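## Task

Find the round red tin on a shelf in one of the storage bays and move only it onto the desk. Every other object must remain on its shelf, table or counter. The robot must not tip over or finish leaning. The tin has to rest on the desk unsupported, not held there by the robot. At the end, release it and move the robot away from it.

## Robot and tools

Robot: a Hello Robot Stretch 3 with one arm. It has a two-wheeled base (0.33 m long, 0.34 m wide), a lift that slides up a mast, and a telescoping arm that sticks out to the robot's RIGHT side. The gripper cannot move forward or back on its own; drive the base for that. The base pivots on the spot about the point midway between its wheels, 0.05 m behind the front edge, and cannot move sideways. With the arm in and the wrist folded, a turn sweeps a 0.28 m radius; an unfolded, level wrist reaches past that. Loose objects may occasionally be nudged by the scene.

Frames: base frame has its origin on the floor between the drive wheels, x forward, y left, z up. hand_pose is reported in this frame, at the point where closed fingertips meet; with all wrist joints at zero its x axis points up, y back along the arm toward the mast, z toward the robot's rear. Fingertips are 0.04 m round pads. The odometry frame is the base frame at scene start; base_odometry counts wheel turns only, so slip looks like motion. Heading is positive to the left (-3.142 to 3.142).

execute_actions: arguments are actions (a list holding one action, or empty to just read state and images) and cameras (list from head_camera, nav_camera, wrist_camera, all; omitted, null or ["all"] gives every camera, [] none). One action may contain:
- base: exactly one of translate_m (offset in metres from the current base position, forward positive, -1 to 1) or rotate_rad (offset turn in radians, counter-clockwise/left positive, -3.2 to 3.2). Offsets count from the base position in the latest reported state.
- joints: a single dictionary keyed by joint name, each value an absolute target: lift_m 0 to 1.1 (arm height on mast, m); arm_m 0 to 0.52 (extension, m); wrist_yaw_rad -1.345 to 4.42 (0 along the arm, positive toward the front, 3.0 folded over the base); wrist_pitch_rad -1.57 to 0.451 (0 level, negative tips fingertips down); wrist_roll_rad -2.911 to 2.911 (0 fingers side by side); gripper_m -0.089 to 0.179 (larger is wider; the real fingertip gap is about 0.007 m less when nearly shut, 0.025 m less when fully open, zero below 0.007); head_pan_rad -3.953 to 1.73 (0 forward, positive left, -1.57 looks along the arm); head_tilt_rad -1.53 to 0.419 (negative looks down). Done tolerances: ±0.004 for lift, arm and gripper, ±0.02 for yaw, roll and head, ±0.05 for pitch.
- contact_limits: only arm_m, an effort percentage 1 to 100 at which the arm motion halts (contact_stop); smaller is gentler but too small stops instantly; values above the maximum are clipped. It also caps the arm's holding force until the next action.
Motions in one action begin together. Anything left out may still be driving toward an earlier target without showing it. Unknown keys or out-of-range values reject the whole call. A single action runs at most 15 s. If a result reports a stop, the remaining execute_actions, wait and finished_scene calls in that same reply are skipped.

wait: seconds 0 to 10; nothing new is commanded; returns state and images like an empty action.
zoom_image: camera (head_camera, nav_camera or wrist_camera) and region [x0, y0, x1, y1] in that camera's pixels, origin top-left, at most 504 x 504; works on the latest full image.
finished_scene: scene is the current scene's number; irreversible, reports success and gives the next task.

Results: base_status and joint_status tell how each motion ended: done (for the base, wheels turned the commanded amount even if slipping), off_target (stopped short, may still push), contact_stop, time_out or torque_fault (old target dropped; holds where it is unless slack or off). on_its_own lists uncommanded behaviour; its "held at" is a target, not a position. motor_effort is percent of maximum, positive toward larger joint values, bracketed number is the peak in the last action; readings carry fixed and random error. Positive wheel effort pushes forward. lidar_m: 12 distances from the base origin, 30 degree sectors, 1st straight ahead going counter-clockwise (4th left, 7th behind, 10th right), '-' means nothing seen; plane 0.17 m high, so table tops and low items are invisible, clear objects too; the robot's own parts can block sectors 5, 6, 9, 10 when the lift is low. wrist_depth_mm and head_depth_mm are 7x7 median depth grids from the top-left (head image is sideways). base_tilt gives forward and right lean in degrees; turned_by_wheels and turned_by_imu give rotation since the last result. Cameras: head_camera and nav_camera move with the head pan/tilt; wrist_camera rides on the gripper. Calibration lines give K and T_world_to_cam (base frame to camera); small per-scene errors exist, larger for the wrist camera.

Speed: the base goes fast (0.30 m/s, 1.9 rad/s) only when stowed: lift_m under 0.30, arm_m under 0.03, wrist_yaw_rad over 2.54; otherwise 0.10 m/s and 0.63 rad/s.

Gripping: command gripper_m smaller than the object's width (lower squeezes harder; overly hard squeezing triggers a stall guard that weakens the grip). To let go, command at least 0.02 more than where the pads met the object. Neither the reading nor done proves a grasp; check images or effort. To re-squeeze, send a new value.

Cautions: arm and lift go slack after a contact_stop; a slack lift may sink under load, keep pressing, or be pushed up by closing on a surface. Base, wrist and head have no contact stop and will shove whatever they meet; wrist servos that strain for several seconds shut off for 10 s. Fold or unfold the wrist only with lift_m 0.32 to 0.95, wrist_pitch_rad -0.4 and roll near 0; once folded the lift may go down to 0.25. If wrist_yaw_rad is below -0.4, keep pitch at -0.5 or lower. Pushing the arm into something solid with the gripper above about 0.45 m can tip the robot, more so with a higher contact limit or a repeated push. Do not drive while holding, hooking or pushing something fixed; snagging furniture (especially reversing) can tip it. If tipping, reverse the last move in small steps, pull the gripper free, and lower lift_m to about 0.2 if still leaning. Avoid drops, slams and hard pushes; set objects down gently. Fewer, quicker robot motions are better.

Each tool is called after "Call:" as name(argument=value, ...) on one line, values as JSON.

## Session

Call:
execute_actions(actions=[{"joints":{"head_tilt_rad":-0.5}}])

Scene clock: 0.87 s.
base_odometry: x=+0.000 y=+0.000 heading=+0.000 (m, m, rad; odometry frame)
turned_by_wheels: +0.000 (rad since the last result)
turned_by_imu: +0.000 (rad since the last result)
base_tilt: forward=+0.1 right=+0.0 (deg)
lidar_m: 0.97 0.99 1.00 1.23 2.10 1.18 2.09 3.40 1.31 0.86 0.76 0.78
head_depth_mm: 715 769 828 903 994 1096 1170 / 781 846 922 1015 1127 1265 1226 / 856 933 1028 1143 1292 1412 1234 / 981 1081 1203 1342 1527 1482 1235 / 979 1063 1162 1278 1422 1485 1238 / 908 983 1062 1166 1284 1396 1240 / 845 908 980 1065 1163 1287 1250
base_status: not commanded
joint_positions: lift_m=+0.461 arm_m=-0.001 wrist_yaw_rad=+2.833 wrist_pitch_rad=-0.377 wrist_roll_rad=-0.017 gripper_m=+0.037 head_pan_rad=-0.010 head_tilt_rad=-0.493
joint_status: all done
motor_effort: left_wheel=+0(0) right_wheel=+0(0) lift_m=+41(41) arm_m=+0(0) wrist_yaw_rad=+0(0) wrist_pitch_rad=+6(6) wrist_roll_rad=+1(1) gripper_m=+1(0) head_pan_rad=+0(0) head_tilt_rad=-3(29) (%)
hand_pose: x=+0.0483 y=+0.0744 z=+0.4833 quat_wxyz=(+0.238, +0.701, +0.027, +0.672) (m; base frame)
wrist_depth_mm: - - - - 951 813 723 / - - - - - 873 766 / - - - - - 934 814 / - - - - - - 849 / 840 843 931 909 948 980 893 / 688 - 738 748 777 759 800 / 608 599 621 642 639 654 672
pictures: head_camera (sideways: a quarter turn clockwise sets it upright), nav_camera (sideways: a quarter turn counterclockwise sets it upright), wrist_camera
camera_calibration (this result's frames):
head_camera: T_world_to_cam=[[-0.518856, 0.0584551, -0.85286, 1.13608], [0.0766489, 0.996822, 0.0216912, -0.0305333], [0.851418, -0.0541162, -0.521688, 0.634403], [0, 0, 0, 1]] pos_world=[0.0516601, -0.00164185, 1.30054]
nav_camera: T_world_to_cam=[[0.509145, 0.0218595, 0.860403, -1.08462], [0.0217329, -0.999685, 0.0125377, 0.0355002], [0.860406, 0.0123156, -0.50946, 0.612847], [0, 0, 0, 1]] pos_world=[0.0241625, 0.0516508, 1.24499]
wrist_camera: T_world_to_cam=[[0.947535, -0.311176, 0.0731246, -0.0656734], [-0.107342, -0.525232, -0.844161, 0.480426], [0.30109, 0.792023, -0.531078, 0.353761], [0, 0, 0, 1]] pos_world=[0.00728392, -0.0482875, 0.598234]
Images, in order (width x height): head_camera 896x504, nav_camera 672x504, wrist_camera 644x364.

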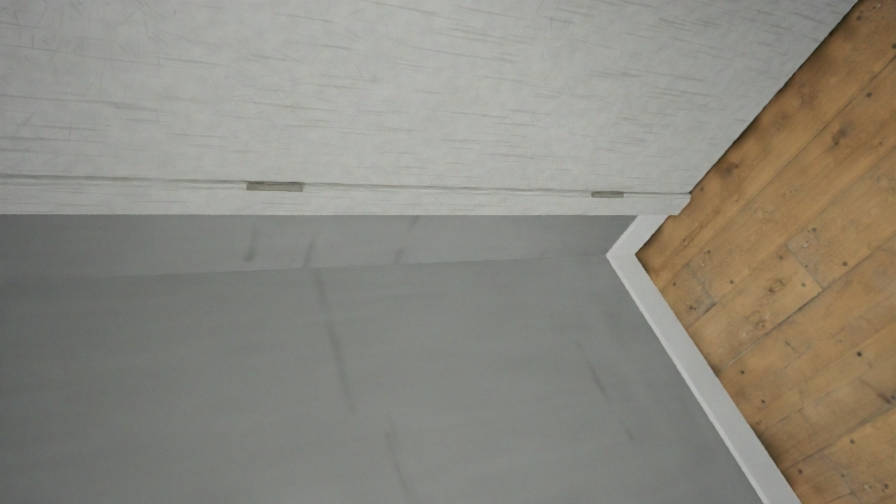

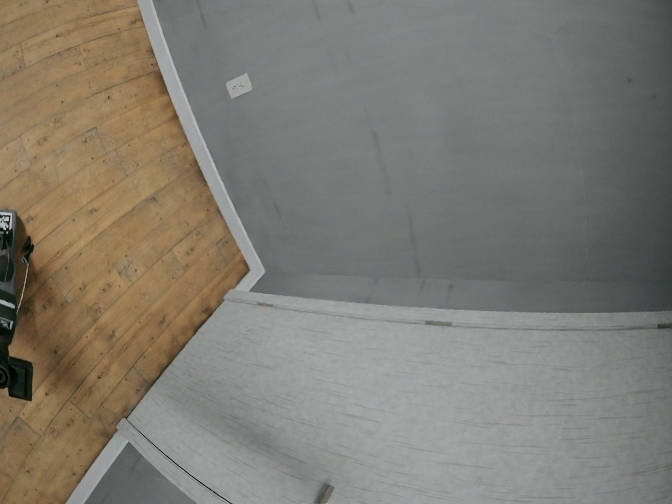

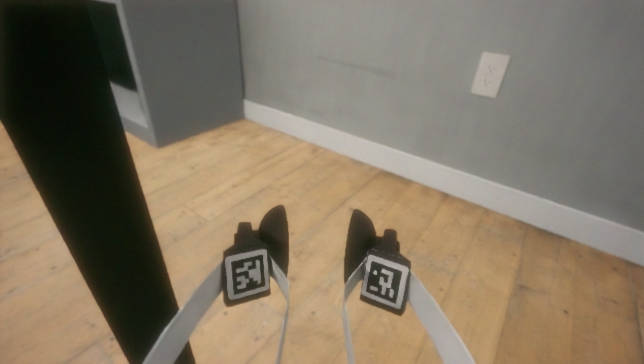

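Call:
execute_actions(actions=[{"joints":{"head_pan_rad":2.0,"head_tilt_rad":-0.4}}], cameras=["nav_camera"])

Call:
execute_actions(actions=[{"joints":{"head_pan_rad":1.7,"head_tilt_rad":-0.4}}], cameras=["nav_camera","head_camera"])

Call:
execute_actions(actions=[{"joints":{"head_pan_rad":-3.0}}], cameras=["nav_camera","head_camera"])

action 0: "joints": head_pan_rad = 2.0 is out of range -3.953 to 1.73

Scene clock: 7.83 s.
base_odometry: x=+0.000 y=+0.000 heading=+0.000 (m, m, rad; odometry frame)
turned_by_wheels: +0.000 (rad since the last result)
turned_by_imu: +0.001 (rad since the last result)
base_tilt: forward=+0.0 right=+0.0 (deg)
lidar_m: 0.97 1.00 1.01 1.23 2.10 1.18 2.09 3.40 1.30 0.86 0.76 0.78
head_depth_mm: 1032 1094 1166 1248 1340 1435 1284 / 1151 1228 1321 1426 1547 1549 1287 / 1166 1256 1377 1517 1678 1596 1293 / 1089 1172 1269 1386 1538 1594 1303 / 1024 1103 1217 1356 1818 1587 1303 / 1672 1866 1959 2071 2054 1648 1340 / 1644 1788 2049 2655 - - -
base_status: not commanded
joint_positions: lift_m=+0.461 arm_m=-0.001 wrist_yaw_rad=+2.833 wrist_pitch_rad=-0.377 wrist_roll_rad=-0.017 gripper_m=+0.037 head_pan_rad=+1.693 head_tilt_rad=-0.409
joint_status: all done
motor_effort: left_wheel=+0(0) right_wheel=+0(0) lift_m=+41(41) arm_m=+0(0) wrist_yaw_rad=+0(1) wrist_pitch_rad=+6(6) wrist_roll_rad=+1(1) gripper_m=+0(1) head_pan_rad=+4(51) head_tilt_rad=+5(16) (%)
hand_pose: x=+0.0483 y=+0.0744 z=+0.4833 quat_wxyz=(+0.238, +0.701, +0.027, +0.672) (m; base frame)
wrist_depth_mm: - - - - 953 835 733 / - - - - - 867 767 / - - - - - 952 797 / - - - - - 989 842 / 834 852 896 910 966 947 886 / 711 - 712 725 771 773 790 / 596 597 622 629 637 663 655
pictures: head_camera (sideways: a quarter turn clockwise sets it upright), nav_camera (sideways: a quarter turn counterclockwise sets it upright)
camera_calibration (this result's frames):
head_camera: T_world_to_cam=[[0.00154604, -0.448569, -0.893747, 1.18623], [-0.997965, -0.0576693, 0.0272178, -0.0311759], [-0.0637509, 0.891885, -0.447746, 0.543774], [0, 0, 0, 1]] pos_world=[0.00171969, 0.0453245, 1.30451]
nav_camera: T_world_to_cam=[[-0.0798027, 0.427745, 0.90037, -1.13316], [0.98821, 0.152344, 0.0152134, 0.0261196], [-0.130658, 0.890969, -0.434859, 0.521823], [0, 0, 0, 1]] pos_world=[-0.0480606, 0.0157968, 1.24679]
Images, in order (width x height): head_camera 896x504, nav_camera 672x504.

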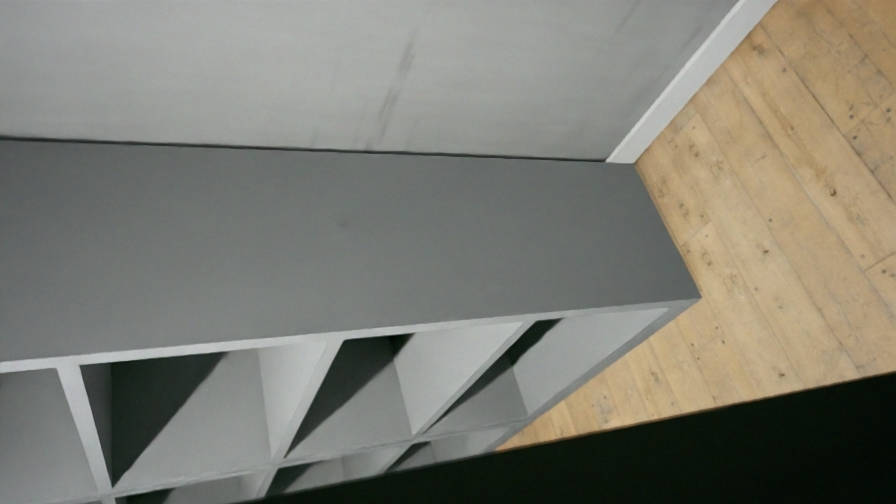

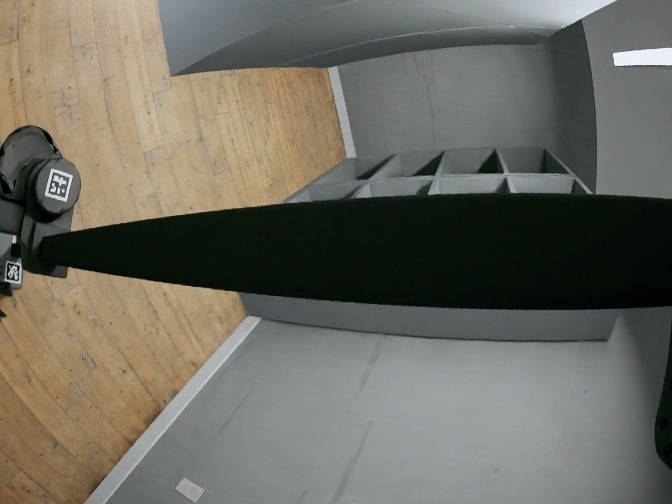

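Scene clock: 10.37 s.
base_odometry: x=+0.000 y=+0.000 heading=+0.000 (m, m, rad; odometry frame)
turned_by_wheels: +0.000 (rad since the last result)
turned_by_imu: +0.000 (rad since the last result)
base_tilt: forward=+0.1 right=+0.0 (deg)
lidar_m: 0.98 0.99 1.01 1.23 2.10 1.18 2.08 3.40 1.30 0.86 0.76 0.78
head_depth_mm: 2068 2286 2508 2684 1813 1555 1280 / 1934 2126 2334 2543 2042 1580 1292 / 1824 1968 2139 2369 2052 1592 1299 / 1784 1929 2148 2366 2073 1604 1300 / 3355 3639 - 2971 2097 1615 1309 / 3275 3519 3733 3007 2077 1617 1316 / 3130 3256 3374 3011 2115 1622 1314
base_status: not commanded
joint_positions: lift_m=+0.461 arm_m=-0.001 wrist_yaw_rad=+2.833 wrist_pitch_rad=-0.377 wrist_roll_rad=-0.017 gripper_m=+0.037 head_pan_rad=-2.993 head_tilt_rad=-0.409
joint_status: all done
motor_effort: left_wheel=+0(0) right_wheel=+0(0) lift_m=+41(41) arm_m=+0(1) wrist_yaw_rad=+0(1) wrist_pitch_rad=+6(6) wrist_roll_rad=+1(1) gripper_m=+1(1) head_pan_rad=-5(51) head_tilt_rad=+4(4) (%)
hand_pose: x=+0.0483 y=+0.0744 z=+0.4833 quat_wxyz=(+0.238, +0.701, +0.027, +0.672) (m; base frame)
wrist_depth_mm: - - - - 950 810 725 / - - - - - 875 773 / - - - - - 941 819 / - - - - - - 854 / 831 881 888 917 944 968 925 / 699 - 718 758 751 748 802 / 602 578 620 633 654 664 666
pictures: head_camera (sideways: a quarter turn clockwise sets it upright), nav_camera (sideways: a quarter turn counterclockwise sets it upright)
camera_calibration (this result's frames):
head_camera: T_world_to_cam=[[0.448366, 0.013595, -0.893747, 1.18351], [0.0844559, -0.996055, 0.0272178, -0.0377787], [-0.889851, -0.0876857, -0.447746, 0.548814], [0, 0, 0, 1]] pos_world=[-0.0390905, -0.00559625, 1.30451]
nav_camera: T_world_to_cam=[[-0.425447, -0.091264, 0.90037, -1.13105], [-0.178834, 0.983762, 0.0152134, 0.0332386], [-0.887138, -0.154544, -0.434859, 0.526437], [0, 0, 0, 1]] pos_world=[-0.00823621, -0.0545654, 1.24679]
Images, in order (width x height): head_camera 896x504, nav_camera 672x504.

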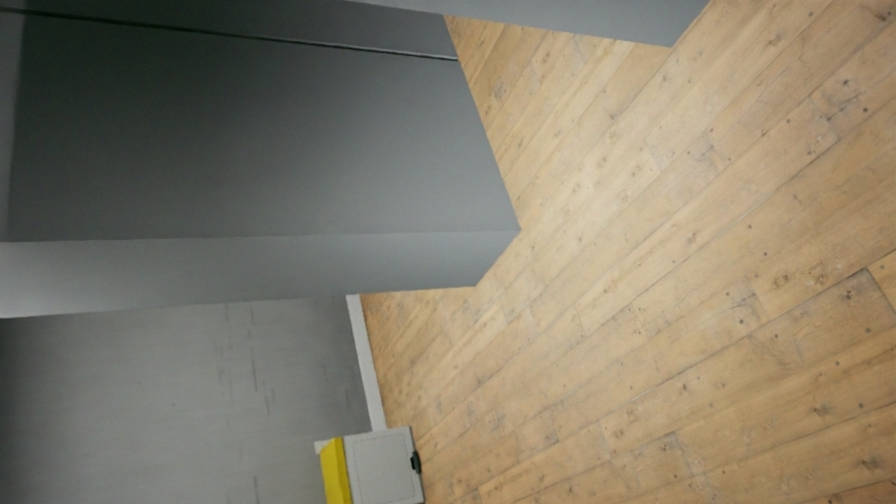

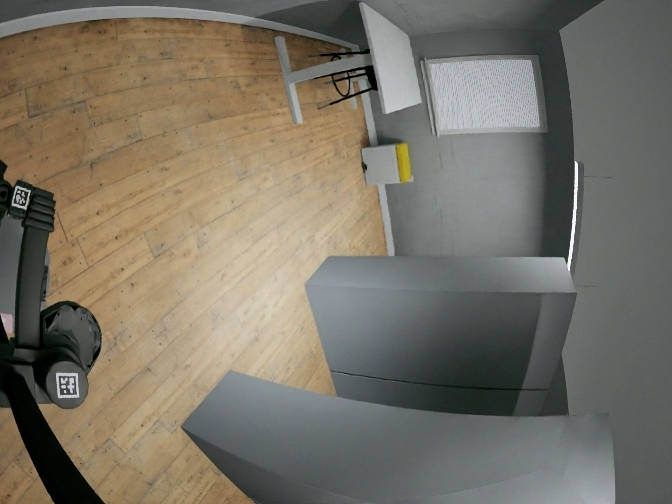

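Call:
execute_actions(actions=[{"base":{"rotate_rad":-2.75},"joints":{"lift_m":0.25,"wrist_yaw_rad":3.0,"head_pan_rad":-1.2,"head_tilt_rad":-0.3}}], cameras=[])

Call:
execute_actions(actions=[{"base":{"translate_m":1.0}}], cameras=["nav_camera","head_camera"])

Scene clock: 22.23 s.
base_odometry: x=+0.000 y=+0.000 heading=-2.750 (m, m, rad; odometry frame)
turned_by_wheels: -2.750 (rad since the last result)
turned_by_imu: -2.698 (rad since the last result)
base_tilt: forward=+0.0 right=+0.0 (deg)
lidar_m: 2.26 1.58 0.91 0.76 0.77 0.90 1.00 1.00 1.16 1.23 1.18 1.29
head_depth_mm: 2424 2505 2318 2010 2106 1736 1377 / 2492 2637 2781 2942 2364 1752 1389 / 2489 2646 2811 3020 2382 1758 1398 / 2516 2675 2839 3005 2391 1765 1400 / 1958 1939 1921 1900 1865 1660 1411 / 1227 1218 1204 1195 1286 1369 1412 / 950 1006 1074 1161 1258 1366 1422
base_status: done
joint_positions: lift_m=+0.250 arm_m=-0.001 wrist_yaw_rad=+2.998 wrist_pitch_rad=-0.378 wrist_roll_rad=-0.017 gripper_m=+0.037 head_pan_rad=-1.207 head_tilt_rad=-0.309
joint_status: all done
motor_effort: left_wheel=+4(18) right_wheel=-3(8) lift_m=+36(37) arm_m=-1(1) wrist_yaw_rad=+3(3) wrist_pitch_rad=+6(6) wrist_roll_rad=+1(1) gripper_m=+0(1) head_pan_rad=+3(51) head_tilt_rad=+5(16) (%)
hand_pose: x=+0.0115 y=+0.0828 z=+0.2719 quat_wxyz=(+0.182, +0.696, +0.085, +0.689) (m; base frame)
wrist_depth_mm: 609 - 732 812 911 - - / 650 - 811 900 996 - - / 707 732 862 940 - - - / 670 682 706 731 753 793 796 / 528 551 - 577 606 599 624 / 462 482 - - 499 494 505 / - - - - 413 424 435
pictures: none
No camera images: the call's "cameras" was empty. Leave "cameras" out to get every camera's image.

Scene clock: 27.17 s.
base_odometry: x=-0.924 y=-0.382 heading=-2.750 (m, m, rad; odometry frame)
turned_by_wheels: +0.000 (rad since the last result)
turned_by_imu: +0.008 (rad since the last result)
base_tilt: forward=+0.0 right=+0.0 (deg)
lidar_m: 2.42 1.30 1.19 1.04 1.04 1.21 1.96 1.73 0.99 0.87 1.56 1.17
head_depth_mm: 691 733 786 838 906 983 1081 / 1414 1489 1475 1089 939 1019 1124 / 2280 2392 2572 2735 2273 1759 1398 / 2303 2429 2629 2816 2420 1768 1398 / 2299 2481 2620 2823 2414 1783 1404 / 2305 2432 2434 2407 2224 1795 1418 / 1781 1786 1788 1774 1769 1680 1418
base_status: done
joint_positions: lift_m=+0.250 arm_m=-0.001 wrist_yaw_rad=+2.999 wrist_pitch_rad=-0.378 wrist_roll_rad=-0.017 gripper_m=+0.037 head_pan_rad=-1.207 head_tilt_rad=-0.309
joint_status: not commanded
motor_effort: left_wheel=+3(18) right_wheel=-3(6) lift_m=+37(37) arm_m=-1(0) wrist_yaw_rad=+2(1) wrist_pitch_rad=+6(6) wrist_roll_rad=+1(1) gripper_m=+1(1) head_pan_rad=+3(4) head_tilt_rad=+5(5) (%)
hand_pose: x=+0.0114 y=+0.0828 z=+0.2719 quat_wxyz=(+0.182, +0.696, +0.085, +0.690) (m; base frame)
wrist_depth_mm: 823 - 978 - - - - / 846 - - - - - - / 877 891 947 984 - - - / 666 690 709 733 746 791 805 / 539 547 - 577 616 608 625 / 470 492 - - 492 496 503 / - - - - 416 430 434
pictures: head_camera (sideways: a quarter turn clockwise sets it upright), nav_camera (sideways: a quarter turn counterclockwise sets it upright)
camera_calibration (this result's frames):
head_camera: T_world_to_cam=[[-0.0767297, 0.35033, -0.933478, 1.23855], [0.953966, 0.298046, 0.0334416, -0.0511893], [0.289935, -0.88794, -0.357072, 0.423622], [0, 0, 0, 1]] pos_world=[0.0210438, -0.0424948, 1.30914]
nav_camera: T_world_to_cam=[[0.147498, -0.31079, 0.938964, -1.18491], [-0.923463, -0.383255, 0.0182081, 0.03388], [0.354204, -0.869784, -0.343533, 0.400018], [0, 0, 0, 1]] pos_world=[0.0643708, -0.00734505, 1.24939]
Images, in order (width x height): head_camera 896x504, nav_camera 672x504.

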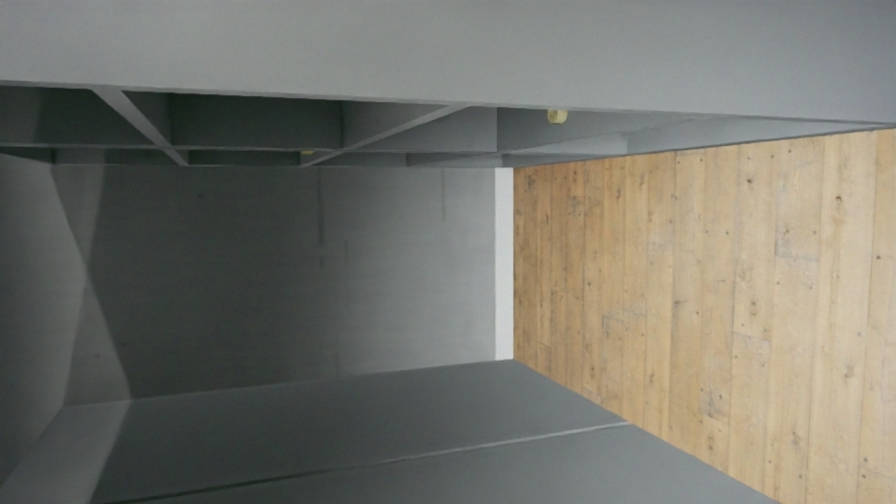

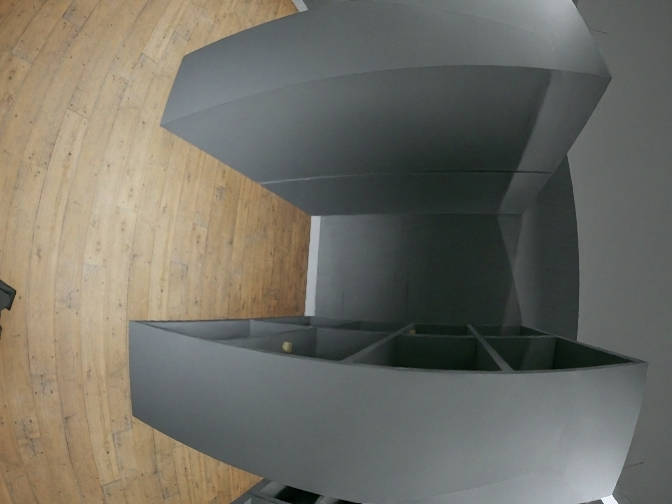

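Call:
execute_actions(actions=[{"base":{"translate_m":0.25},"joints":{"head_pan_rad":-1.6,"head_tilt_rad":-0.2}}], cameras=["nav_camera","head_camera"])

Call:
execute_actions(actions=[{"base":{"translate_m":1.0},"joints":{"head_pan_rad":-1.4}}], cameras=["nav_camera","head_camera"])

Scene clock: 38.23 s.
base_odometry: x=-1.155 y=-0.477 heading=-2.750 (m, m, rad; odometry frame)
turned_by_wheels: +0.000 (rad since the last result)
turned_by_imu: +0.003 (rad since the last result)
base_tilt: forward=+0.0 right=+0.0 (deg)
lidar_m: 2.17 1.33 1.12 1.10 1.10 1.29 2.21 1.92 0.92 0.88 1.08 0.97
head_depth_mm: 781 820 862 913 966 1026 1100 / 751 791 832 875 923 983 1042 / 1368 871 1678 1033 1437 1136 1334 / 1508 1563 1661 1692 1777 1852 1526 / 1539 2281 2426 2584 2596 2015 1545 / 2295 2360 2504 2599 2684 2024 1548 / 2195 2303 2401 2515 2573 2041 1556
base_status: done
joint_positions: lift_m=+0.250 arm_m=-0.001 wrist_yaw_rad=+2.999 wrist_pitch_rad=-0.378 wrist_roll_rad=-0.017 gripper_m=+0.037 head_pan_rad=-1.593 head_tilt_rad=-0.211
joint_status: all done
motor_effort: left_wheel=+3(16) right_wheel=-2(7) lift_m=+37(36) arm_m=-1(1) wrist_yaw_rad=+2(0) wrist_pitch_rad=+6(6) wrist_roll_rad=+1(1) gripper_m=+0(1) head_pan_rad=-5(31) head_tilt_rad=+5(16) (%)
hand_pose: x=+0.0114 y=+0.0828 z=+0.2719 quat_wxyz=(+0.182, +0.696, +0.085, +0.690) (m; base frame)
wrist_depth_mm: 855 - - - - - - / 939 - - - - - - / 896 865 982 981 - - - / 666 702 715 726 748 762 821 / 551 542 - 573 601 610 623 / 463 488 - - 493 492 514 / - - - - 420 424 421
pictures: head_camera (sideways: a quarter turn clockwise sets it upright), nav_camera (sideways: a quarter turn counterclockwise sets it upright)
camera_calibration (this result's frames):
head_camera: T_world_to_cam=[[0.0588624, 0.260195, -0.96376, 1.27727], [0.996033, -0.0798415, 0.039278, -0.0590489], [-0.0667281, -0.962249, -0.263862, 0.304489], [0, 0, 0, 1]] pos_world=[0.00394946, -0.0440597, 1.31364]
nav_camera: T_world_to_cam=[[0.0215996, -0.249757, 0.968068, -1.22216], [-0.999767, -0.00508145, 0.0209959, 0.0307135], [-0.000324661, -0.968295, -0.249808, 0.2802], [0, 0, 0, 1]] pos_world=[0.0571954, -0.0337694, 1.25248]
Images, in order (width x height): head_camera 896x504, nav_camera 672x504.

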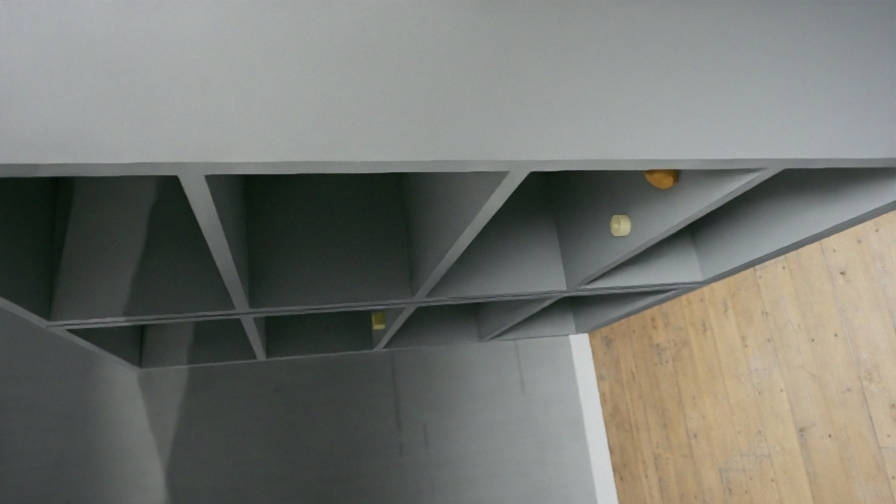

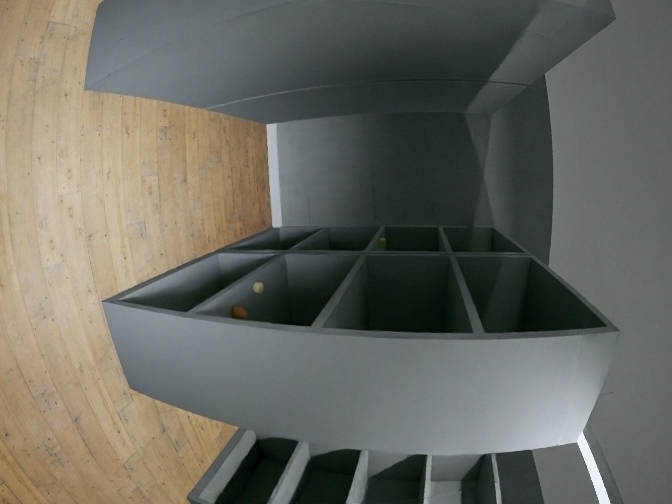

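Scene clock: 43.17 s.
base_odometry: x=-2.079 y=-0.859 heading=-2.750 (m, m, rad; odometry frame)
turned_by_wheels: +0.000 (rad since the last result)
turned_by_imu: +0.007 (rad since the last result)
base_tilt: forward=+0.0 right=+0.0 (deg)
lidar_m: 1.18 1.19 0.77 0.87 0.87 1.57 2.77 1.45 0.64 0.56 0.56 1.82
head_depth_mm: 475 499 524 552 584 619 660 / 470 492 517 545 575 610 648 / 465 486 512 539 568 601 638 / 460 481 505 531 560 592 630 / 455 476 498 525 556 597 1400 / 2036 2135 2248 2360 2468 2036 1551 / 2028 2137 2220 2310 2451 2047 1564
base_status: done
joint_positions: lift_m=+0.250 arm_m=-0.001 wrist_yaw_rad=+2.999 wrist_pitch_rad=-0.378 wrist_roll_rad=-0.017 gripper_m=+0.037 head_pan_rad=-1.407 head_tilt_rad=-0.211
joint_status: all done
motor_effort: left_wheel=+2(16) right_wheel=-1(5) lift_m=+36(37) arm_m=-1(1) wrist_yaw_rad=+2(1) wrist_pitch_rad=+6(6) wrist_roll_rad=+1(1) gripper_m=+0(0) head_pan_rad=+4(24) head_tilt_rad=+6(6) (%)
hand_pose: x=+0.0113 y=+0.0828 z=+0.2719 quat_wxyz=(+0.182, +0.696, +0.085, +0.690) (m; base frame)
wrist_depth_mm: - - - - - - - / - - - - - - - / 878 905 941 - - - - / 669 687 701 724 745 794 799 / 532 547 - 581 617 600 626 / 467 489 - - 501 490 510 / - - - - 419 421 429
pictures: head_camera (sideways: a quarter turn clockwise sets it upright), nav_camera (sideways: a quarter turn counterclockwise sets it upright)
camera_calibration (this result's frames):
head_camera: T_world_to_cam=[[0.00967495, 0.26655, -0.963773, 1.27759], [0.993594, 0.105964, 0.0392807, -0.0590376], [0.112596, -0.957978, -0.263817, 0.303336], [0, 0, 0, 1]] pos_world=[0.0121445, -0.0436955, 1.31365]
nav_camera: T_world_to_cam=[[0.067463, -0.241394, 0.968079, -1.22245], [-0.981539, -0.190107, 0.0209971, 0.0306007], [0.17897, -0.951624, -0.249762, 0.279047], [0, 0, 0, 1]] pos_world=[0.0625649, -0.023727, 1.25248]
Images, in order (width x height): head_camera 896x504, nav_camera 672x504.

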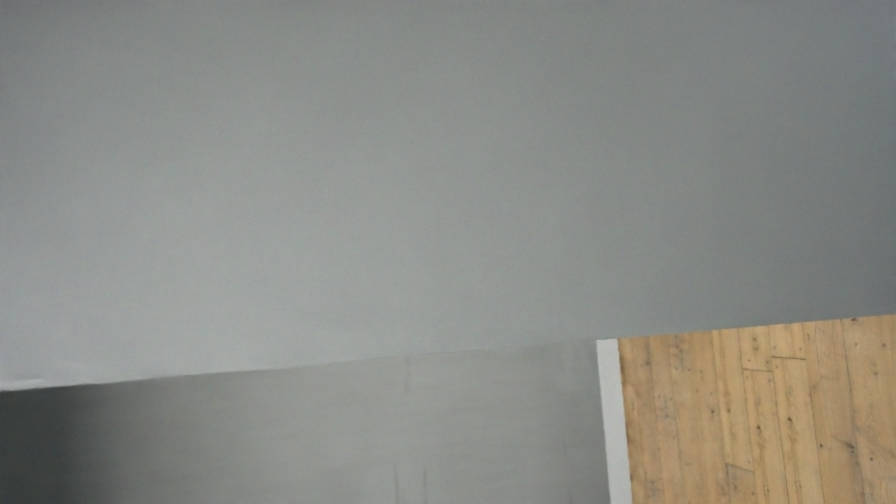

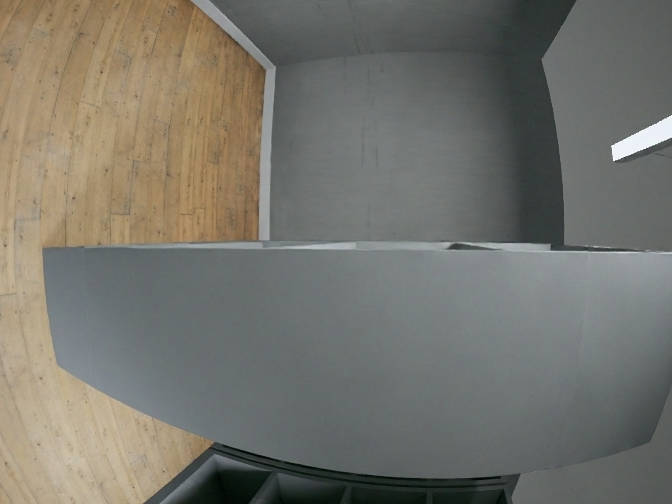

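Call:
execute_actions(actions=[{"base":{"rotate_rad":0.2}}], cameras=[])

Call:
execute_actions(actions=[{"base":{"translate_m":0.65},"joints":{"head_pan_rad":-2.0,"head_tilt_rad":-0.3}}])

Scene clock: 49.10 s.
base_odometry: x=-2.079 y=-0.859 heading=-2.550 (m, m, rad; odometry frame)
turned_by_wheels: +0.200 (rad since the last result)
turned_by_imu: +0.197 (rad since the last result)
base_tilt: forward=+0.1 right=+0.0 (deg)
lidar_m: 1.18 1.50 0.77 0.87 1.38 1.84 2.78 1.45 0.59 0.56 2.36 1.67
head_depth_mm: 446 467 490 516 543 576 611 / 450 472 496 520 549 582 619 / 454 477 501 527 556 589 627 / 2066 2204 2303 2439 2567 2010 1528 / 2126 2225 2348 2463 2556 2010 1537 / 2110 2249 2366 2474 2611 2014 1547 / 2155 2270 2373 2512 2618 2036 1549
base_status: done
joint_positions: lift_m=+0.250 arm_m=-0.001 wrist_yaw_rad=+2.999 wrist_pitch_rad=-0.378 wrist_roll_rad=-0.017 gripper_m=+0.037 head_pan_rad=-1.407 head_tilt_rad=-0.211
joint_status: not commanded
motor_effort: left_wheel=-4(12) right_wheel=+3(9) lift_m=+36(37) arm_m=+0(1) wrist_yaw_rad=+1(1) wrist_pitch_rad=+6(6) wrist_roll_rad=+1(1) gripper_m=+0(0) head_pan_rad=+3(3) head_tilt_rad=+5(5) (%)
hand_pose: x=+0.0113 y=+0.0828 z=+0.2719 quat_wxyz=(+0.182, +0.696, +0.085, +0.690) (m; base frame)
wrist_depth_mm: - - - - - - - / - - - - - - - / 850 909 935 982 - - - / 662 689 697 732 756 768 812 / 534 551 - 574 614 606 630 / 462 488 - - 498 497 506 / - - - - 408 428 432
pictures: none
No camera images: the call's "cameras" was empty. Leave "cameras" out to get every camera's image.

Scene clock: 53.00 s.
base_odometry: x=-2.619 y=-1.222 heading=-2.550 (m, m, rad; odometry frame)
turned_by_wheels: +0.000 (rad since the last result)
turned_by_imu: +0.005 (rad since the last result)
base_tilt: forward=+0.0 right=+0.0 (deg)
lidar_m: 0.53 0.56 1.07 0.89 1.10 1.87 2.44 0.81 1.46 2.40 1.39 0.55
head_depth_mm: 1174 1242 1334 853 851 923 1004 / 1355 1391 1511 1121 1438 1185 1322 / 1420 1505 1605 1698 1459 1616 1363 / 1352 1419 1498 1611 1687 1744 1417 / 1333 1440 1974 2171 2236 1815 1422 / 2032 2143 2266 2420 2484 1818 1432 / 1986 2085 2193 2328 2407 1821 1436
base_status: done
joint_positions: lift_m=+0.250 arm_m=-0.001 wrist_yaw_rad=+2.999 wrist_pitch_rad=-0.378 wrist_roll_rad=-0.017 gripper_m=+0.037 head_pan_rad=-1.993 head_tilt_rad=-0.297
joint_status: all done
motor_effort: left_wheel=-4(10) right_wheel=+3(10) lift_m=+37(36) arm_m=-1(1) wrist_yaw_rad=+1(1) wrist_pitch_rad=+6(6) wrist_roll_rad=+1(1) gripper_m=+0(1) head_pan_rad=-4(42) head_tilt_rad=-1(11) (%)
hand_pose: x=+0.0113 y=+0.0828 z=+0.2719 quat_wxyz=(+0.182, +0.696, +0.085, +0.690) (m; base frame)
wrist_depth_mm: - - - - - - 932 / - - - - - - 907 / 868 919 956 - - - 945 / 669 689 716 714 742 776 804 / 537 543 - 575 616 598 637 / 470 492 - - 492 498 509 / - - - - 413 423 428
pictures: head_camera (sideways: a quarter turn clockwise sets it upright), nav_camera (sideways: a quarter turn counterclockwise sets it upright), wrist_camera
camera_calibration (this result's frames):
head_camera: T_world_to_cam=[[0.188766, 0.290735, -0.937998, 1.24283], [0.885065, -0.464207, 0.0342318, -0.0517983], [-0.425473, -0.836651, -0.344946, 0.412205], [0, 0, 0, 1]] pos_world=[-0.0133781, -0.0405083, 1.30974]
nav_camera: T_world_to_cam=[[-0.110758, -0.312823, 0.943331, -1.18904], [-0.923545, 0.383039, 0.0185867, 0.0333872], [-0.367147, -0.869151, -0.331331, 0.388539], [0, 0, 0, 1]] pos_world=[0.0417899, -0.0470486, 1.24977]
wrist_camera: T_world_to_cam=[[0.985889, -0.15058, 0.0731319, -0.0262655], [-0.0193387, -0.536395, -0.843745, 0.302162], [0.166279, 0.830425, -0.531738, 0.244484], [0, 0, 0, 1]] pos_world=[-0.00891432, -0.0449025, 0.38687]
Images, in order (width x height): head_camera 896x504, nav_camera 672x504, wrist_camera 644x364.

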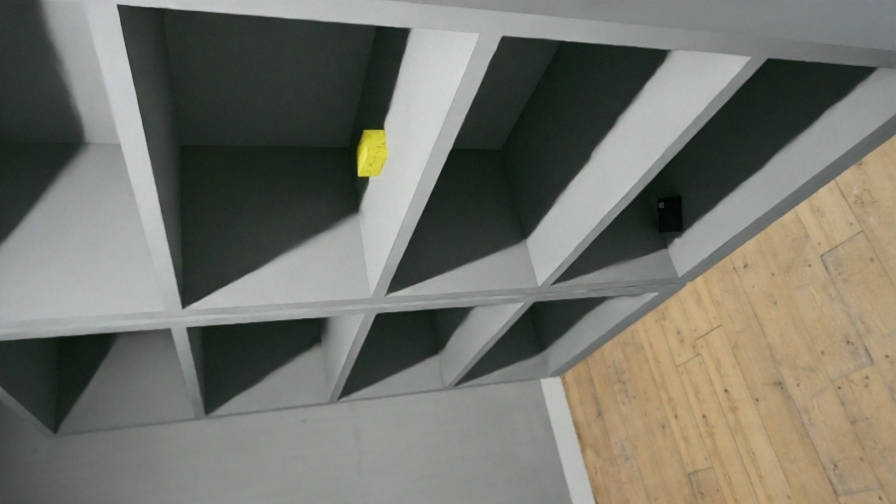

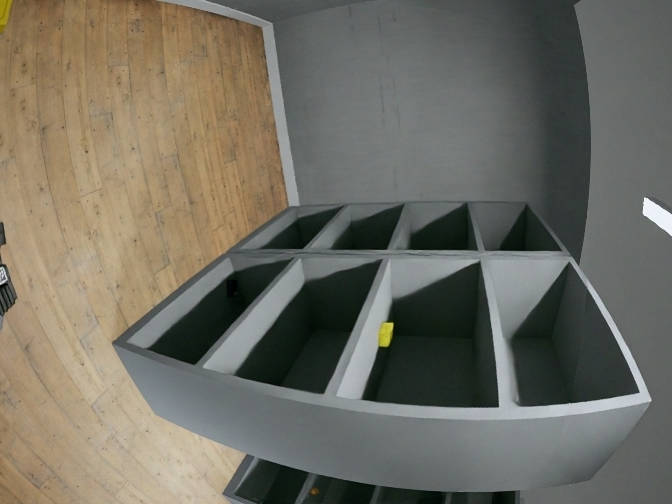

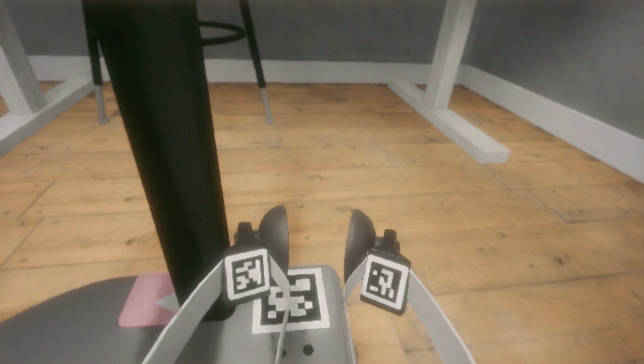

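Call:
execute_actions(actions=[{"base":{"rotate_rad":-1.6}}], cameras=[])

Call:
execute_actions(actions=[{"base":{"translate_m":1.0},"joints":{"head_pan_rad":-1.4,"head_tilt_rad":-0.6}}])

Scene clock: 64.27 s.
base_odometry: x=-2.619 y=-1.222 heading=+2.133 (m, m, rad; odometry frame)
turned_by_wheels: -1.600 (rad since the last result)
turned_by_imu: -1.568 (rad since the last result)
base_tilt: forward=+0.0 right=+0.0 (deg)
lidar_m: 2.40 1.42 0.55 0.53 0.56 1.07 0.89 0.72 1.84 3.39 0.81 0.82
head_depth_mm: 1515 1597 1665 1764 1084 863 1321 / 1713 1799 1915 2048 1097 1707 1401 / 1982 2089 2236 2375 2349 1790 1411 / 2282 2463 2690 2904 2442 1793 1420 / 2720 3000 3314 3392 2488 1805 1421 / 3299 3497 3668 3766 2516 1818 1427 / 3141 3345 3480 3641 2501 1831 1441
base_status: done
joint_positions: lift_m=+0.250 arm_m=-0.001 wrist_yaw_rad=+2.999 wrist_pitch_rad=-0.378 wrist_roll_rad=-0.017 gripper_m=+0.037 head_pan_rad=-1.993 head_tilt_rad=-0.297
joint_status: not commanded
motor_effort: left_wheel=+4(18) right_wheel=-3(10) lift_m=+36(37) arm_m=-1(1) wrist_yaw_rad=+0(0) wrist_pitch_rad=+6(6) wrist_roll_rad=+1(1) gripper_m=+1(1) head_pan_rad=-5(3) head_tilt_rad=-2(2) (%)
hand_pose: x=+0.0113 y=+0.0828 z=+0.2719 quat_wxyz=(+0.182, +0.696, +0.085, +0.690) (m; base frame)
wrist_depth_mm: 788 - 514 530 952 - - / 873 - 564 575 - - - / 868 890 606 631 978 - - / 651 672 664 679 767 790 792 / 535 551 - 591 607 615 615 / 460 500 - - 496 497 506 / - - - - 414 418 427
pictures: none
No camera images: the call's "cameras" was empty. Leave "cameras" out to get every camera's image.

Scene clock: 69.20 s.
base_odometry: x=-3.152 y=-0.376 heading=+2.134 (m, m, rad; odometry frame)
turned_by_wheels: +0.000 (rad since the last result)
turned_by_imu: +0.008 (rad since the last result)
base_tilt: forward=+0.0 right=+0.0 (deg)
lidar_m: 1.40 1.43 1.06 1.00 1.02 0.94 1.95 1.95 0.70 1.01 0.69 0.75
head_depth_mm: 803 893 696 1137 986 1197 1127 / 807 903 703 1146 992 1205 1128 / 815 908 708 1153 995 1211 1139 / 820 913 712 1165 1001 1244 1152 / 825 921 715 1177 1002 1243 1154 / 832 929 722 1158 1006 1222 1158 / 837 904 727 916 950 982 1141
base_status: done
joint_positions: lift_m=+0.250 arm_m=-0.001 wrist_yaw_rad=+2.999 wrist_pitch_rad=-0.378 wrist_roll_rad=-0.017 gripper_m=+0.037 head_pan_rad=-1.407 head_tilt_rad=-0.592
joint_status: all done
motor_effort: left_wheel=+3(17) right_wheel=-3(7) lift_m=+36(36) arm_m=-1(1) wrist_yaw_rad=+2(2) wrist_pitch_rad=+6(6) wrist_roll_rad=+1(1) gripper_m=+0(0) head_pan_rad=+4(40) head_tilt_rad=-4(28) (%)
hand_pose: x=+0.0113 y=+0.0828 z=+0.2719 quat_wxyz=(+0.182, +0.696, +0.085, +0.690) (m; base frame)
wrist_depth_mm: 856 - 948 961 - - - / 915 - 982 - - - - / 868 887 939 960 - - - / 673 679 709 727 742 777 802 / 545 552 - 575 602 600 622 / 463 489 - - 494 506 511 / - - - - 412 426 435
pictures: head_camera (sideways: a quarter turn clockwise sets it upright), nav_camera (sideways: a quarter turn counterclockwise sets it upright), wrist_camera
camera_calibration (this result's frames):
head_camera: T_world_to_cam=[[-0.0456353, 0.601755, -0.797376, 1.06085], [0.995324, 0.095413, 0.0150409, -0.027477], [0.085131, -0.792961, -0.603295, 0.745249], [0, 0, 0, 1]] pos_world=[0.0123171, -0.0447979, 1.29592]
nav_camera: T_world_to_cam=[[0.123183, -0.579062, 0.805924, -1.01124], [-0.980627, -0.195664, 0.00929945, 0.0458318], [0.152306, -0.791456, -0.591946, 0.724483], [0, 0, 0, 1]] pos_world=[0.0591681, -0.00320444, 1.24341]
wrist_camera: T_world_to_cam=[[0.985891, -0.15057, 0.0731321, -0.0262666], [-0.019334, -0.536402, -0.843741, 0.30215], [0.16627, 0.830423, -0.531745, 0.244501], [0, 0, 0, 1]] pos_world=[-0.00891535, -0.0449202, 0.386869]
Images, in order (width x height): head_camera 896x504, nav_camera 672x504, wrist_camera 644x364.

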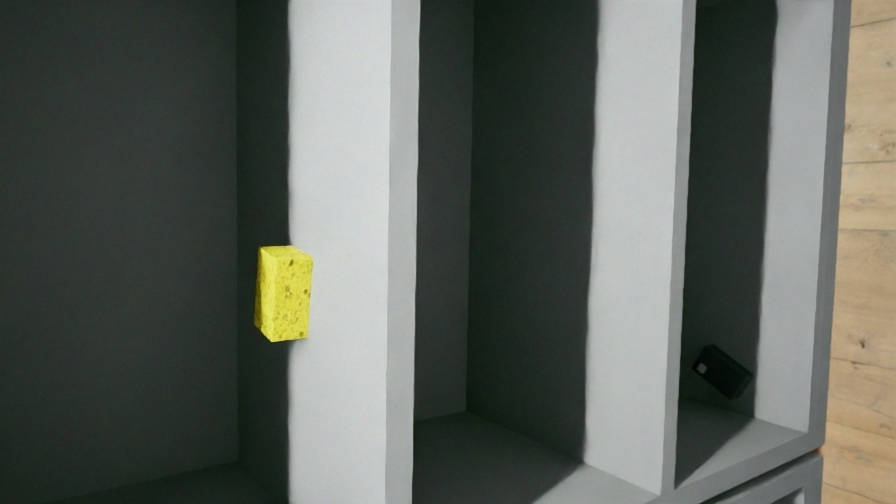

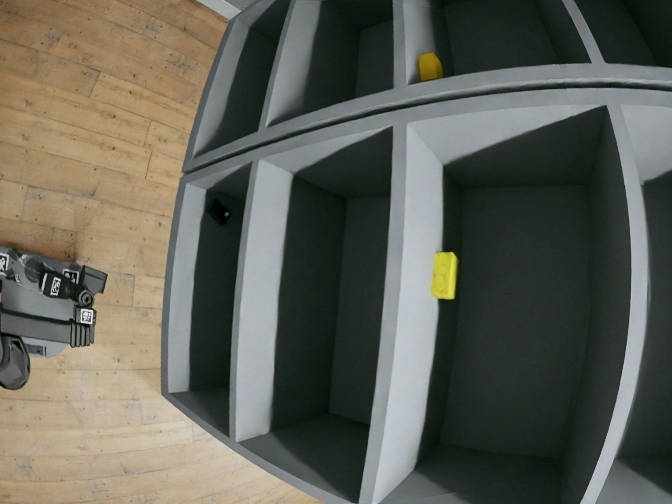

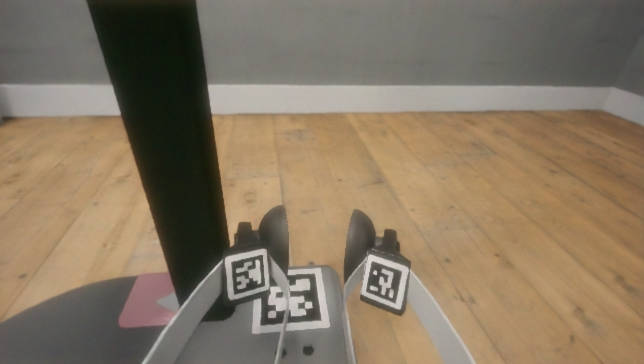

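Call:
execute_actions(actions=[{"base":{"translate_m":0.6},"joints":{"head_pan_rad":-1.2,"head_tilt_rad":-0.4}}], cameras=["nav_camera"])

Scene clock: 83.23 s.
base_odometry: x=-3.473 y=+0.131 heading=+2.134 (m, m, rad; odometry frame)
turned_by_wheels: +0.000 (rad since the last result)
turned_by_imu: +0.005 (rad since the last result)
base_tilt: forward=+0.0 right=+0.0 (deg)
lidar_m: 0.80 0.82 1.08 1.03 1.05 1.39 2.29 1.16 0.55 0.53 1.01 0.85
head_depth_mm: 762 820 886 696 722 877 730 / 779 843 914 625 1083 941 789 / 802 869 941 711 1128 946 814 / 824 895 964 718 1139 950 839 / 849 924 996 724 1188 954 1142 / 840 951 1032 731 1197 958 1177 / 814 983 1071 737 1205 966 1214
base_status: done
joint_positions: lift_m=+0.250 arm_m=-0.001 wrist_yaw_rad=+2.999 wrist_pitch_rad=-0.378 wrist_roll_rad=-0.017 gripper_m=+0.037 head_pan_rad=-1.207 head_tilt_rad=-0.408
joint_status: all done
motor_effort: left_wheel=+3(16) right_wheel=-2(5) lift_m=+36(37) arm_m=-1(1) wrist_yaw_rad=+1(1) wrist_pitch_rad=+6(6) wrist_roll_rad=+1(1) gripper_m=+0(1) head_pan_rad=+4(23) head_tilt_rad=+4(20) (%)
hand_pose: x=+0.0113 y=+0.0828 z=+0.2719 quat_wxyz=(+0.182, +0.696, +0.085, +0.690) (m; base frame)
wrist_depth_mm: 898 - 961 986 - - 793 / 977 - - - - - 790 / 861 910 959 - - 993 794 / 667 676 719 744 757 767 750 / 543 554 - 575 601 595 633 / 464 487 - - 492 493 517 / - - - - 409 424 432
pictures: nav_camera (sideways: a quarter turn counterclockwise sets it upright)
camera_calibration (this result's frames):
nav_camera: T_world_to_cam=[[0.179768, -0.396009, 0.900478, -1.13489], [-0.92304, -0.384403, 0.0152211, 0.0377683], [0.340119, -0.833913, -0.434636, 0.51866], [0, 0, 0, 1]] pos_world=[0.0624721, -0.00238934, 1.24679]
Images, in order (width x height): nav_camera 672x504.

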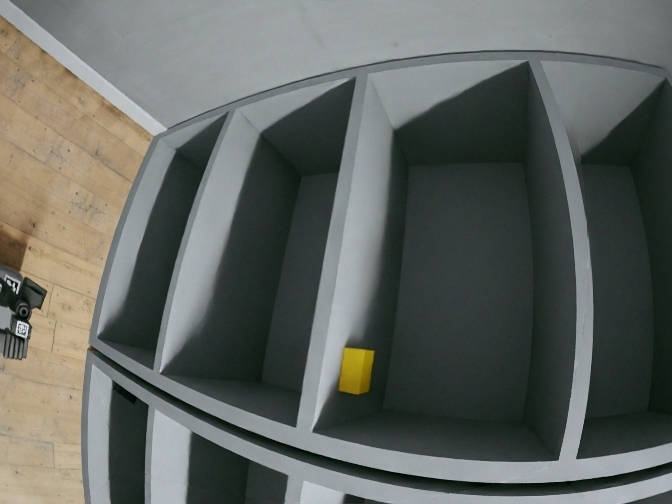

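Call:
execute_actions(actions=[{"base":{"translate_m":-1.0}}], cameras=[])

Call:
execute_actions(actions=[{"base":{"translate_m":-0.75}}], cameras=[])

Call:
execute_actions(actions=[{"base":{"rotate_rad":-1.57},"joints":{"head_pan_rad":0.6}}], cameras=["nav_camera"])

Scene clock: 95.17 s.
base_odometry: x=-2.939 y=-0.714 heading=+2.134 (m, m, rad; odometry frame)
turned_by_wheels: +0.000 (rad since the last result)
turned_by_imu: -0.005 (rad since the last result)
base_tilt: forward=+0.0 right=+0.0 (deg)
lidar_m: 1.80 1.47 1.03 0.98 0.66 0.75 1.49 1.61 2.66 0.58 1.06 1.00
head_depth_mm: 788 847 694 573 624 726 1252 / 826 888 957 706 1137 941 833 / 847 918 985 713 1178 946 1157 / 868 944 1012 718 1205 950 1166 / 865 973 1041 728 1240 955 1198 / 838 1003 1073 782 1248 961 1238 / 813 1034 1109 790 1260 996 1243
base_status: done
joint_positions: lift_m=+0.250 arm_m=-0.001 wrist_yaw_rad=+2.999 wrist_pitch_rad=-0.378 wrist_roll_rad=-0.017 gripper_m=+0.037 head_pan_rad=-1.207 head_tilt_rad=-0.408
joint_status: not commanded
motor_effort: left_wheel=+4(10) right_wheel=-3(8) lift_m=+36(36) arm_m=-1(1) wrist_yaw_rad=+0(1) wrist_pitch_rad=+6(6) wrist_roll_rad=+1(1) gripper_m=+1(1) head_pan_rad=+4(3) head_tilt_rad=+5(4) (%)
hand_pose: x=+0.0113 y=+0.0828 z=+0.2719 quat_wxyz=(+0.182, +0.696, +0.085, +0.690) (m; base frame)
wrist_depth_mm: 528 - 908 951 - - - / 544 - 994 - - - - / 572 716 943 988 - - - / 604 649 715 741 750 779 787 / 537 551 - 575 619 599 626 / 465 492 - - 495 499 508 / - - - - 415 423 425
pictures: none
No camera images: the call's "cameras" was empty. Leave "cameras" out to get every camera's image.

Scene clock: 99.47 s.
base_odometry: x=-2.539 y=-1.349 heading=+2.134 (m, m, rad; odometry frame)
turned_by_wheels: +0.000 (rad since the last result)
turned_by_imu: -0.004 (rad since the last result)
base_tilt: forward=+0.0 right=+0.0 (deg)
lidar_m: 2.55 1.42 0.55 0.54 0.95 0.94 0.74 0.59 0.99 3.48 1.03 0.93
head_depth_mm: 3043 3242 3563 2876 2025 1581 1284 / 3136 3344 3618 2915 2052 1579 1283 / 3142 3336 3624 2914 2062 1604 1295 / 2957 3396 2490 2544 2082 1600 1303 / 2085 2287 2522 2651 2098 1614 1307 / 2188 2390 2589 2672 1863 1471 1313 / 2210 1070 1097 1128 1163 1202 1225
base_status: done
joint_positions: lift_m=+0.250 arm_m=-0.001 wrist_yaw_rad=+2.999 wrist_pitch_rad=-0.378 wrist_roll_rad=-0.017 gripper_m=+0.037 head_pan_rad=-1.207 head_tilt_rad=-0.408
joint_status: not commanded
motor_effort: left_wheel=+5(12) right_wheel=-3(10) lift_m=+37(37) arm_m=-1(0) wrist_yaw_rad=+1(0) wrist_pitch_rad=+6(6) wrist_roll_rad=+1(1) gripper_m=+0(0) head_pan_rad=+3(4) head_tilt_rad=+4(4) (%)
hand_pose: x=+0.0113 y=+0.0828 z=+0.2719 quat_wxyz=(+0.182, +0.696, +0.085, +0.690) (m; base frame)
wrist_depth_mm: 806 - 860 533 548 995 - / 855 - 943 581 603 - - / 855 894 915 639 663 - - / 642 681 689 684 724 792 797 / 544 554 - 577 606 612 631 / 463 490 - - 495 498 514 / - - - - 416 428 429
pictures: none
No camera images: the call's "cameras" was empty. Leave "cameras" out to get every camera's image.

Scene clock: 101.60 s.
base_odometry: x=-2.539 y=-1.349 heading=+0.564 (m, m, rad; odometry frame)
turned_by_wheels: -1.570 (rad since the last result)
turned_by_imu: -1.539 (rad since the last result)
base_tilt: forward=+0.0 right=+0.0 (deg)
lidar_m: 3.45 1.03 0.93 2.55 1.40 0.55 0.54 0.95 0.94 0.74 0.59 1.00
head_depth_mm: 3049 3277 3529 2882 2027 1578 1294 / 1856 2072 2332 2600 2052 1586 1302 / 2163 2337 2503 2608 2058 1593 1298 / 2280 2459 2666 2773 1993 1570 1296 / 999 1059 1127 1199 1286 1390 1303 / 863 910 961 1014 1077 1194 1280 / 760 797 857 934 1208 1533 1312
base_status: done
joint_positions: lift_m=+0.250 arm_m=-0.001 wrist_yaw_rad=+2.999 wrist_pitch_rad=-0.378 wrist_roll_rad=-0.017 gripper_m=+0.037 head_pan_rad=+0.593 head_tilt_rad=-0.408
joint_status: all done
motor_effort: left_wheel=+4(17) right_wheel=-3(11) lift_m=+37(36) arm_m=-1(1) wrist_yaw_rad=+1(1) wrist_pitch_rad=+6(6) wrist_roll_rad=+1(1) gripper_m=+1(1) head_pan_rad=+3(51) head_tilt_rad=+4(5) (%)
hand_pose: x=+0.0113 y=+0.0827 z=+0.2719 quat_wxyz=(+0.182, +0.696, +0.085, +0.690) (m; base frame)
wrist_depth_mm: - - - - - - 782 / - - - - - 879 892 / 865 912 973 955 - 930 957 / 663 681 712 744 759 774 822 / 539 552 - 576 612 610 623 / 460 485 - - 492 499 510 / - - - - 412 425 428
pictures: nav_camera (sideways: a quarter turn counterclockwise sets it upright)
camera_calibration (this result's frames):
nav_camera: T_world_to_cam=[[0.344469, 0.26479, 0.900682, -1.13616], [0.584025, -0.811592, 0.0152356, 0.0285562], [0.735021, 0.520773, -0.434213, 0.515701], [0, 0, 0, 1]] pos_world=[-0.0043571, 0.0554556, 1.2468]
Images, in order (width x height): nav_camera 672x504.

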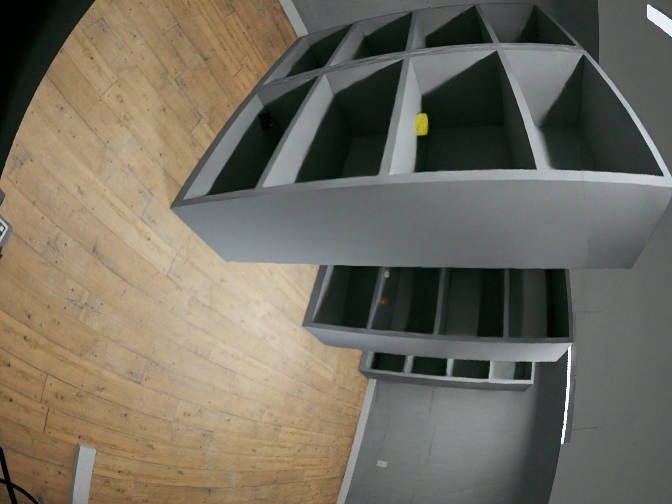

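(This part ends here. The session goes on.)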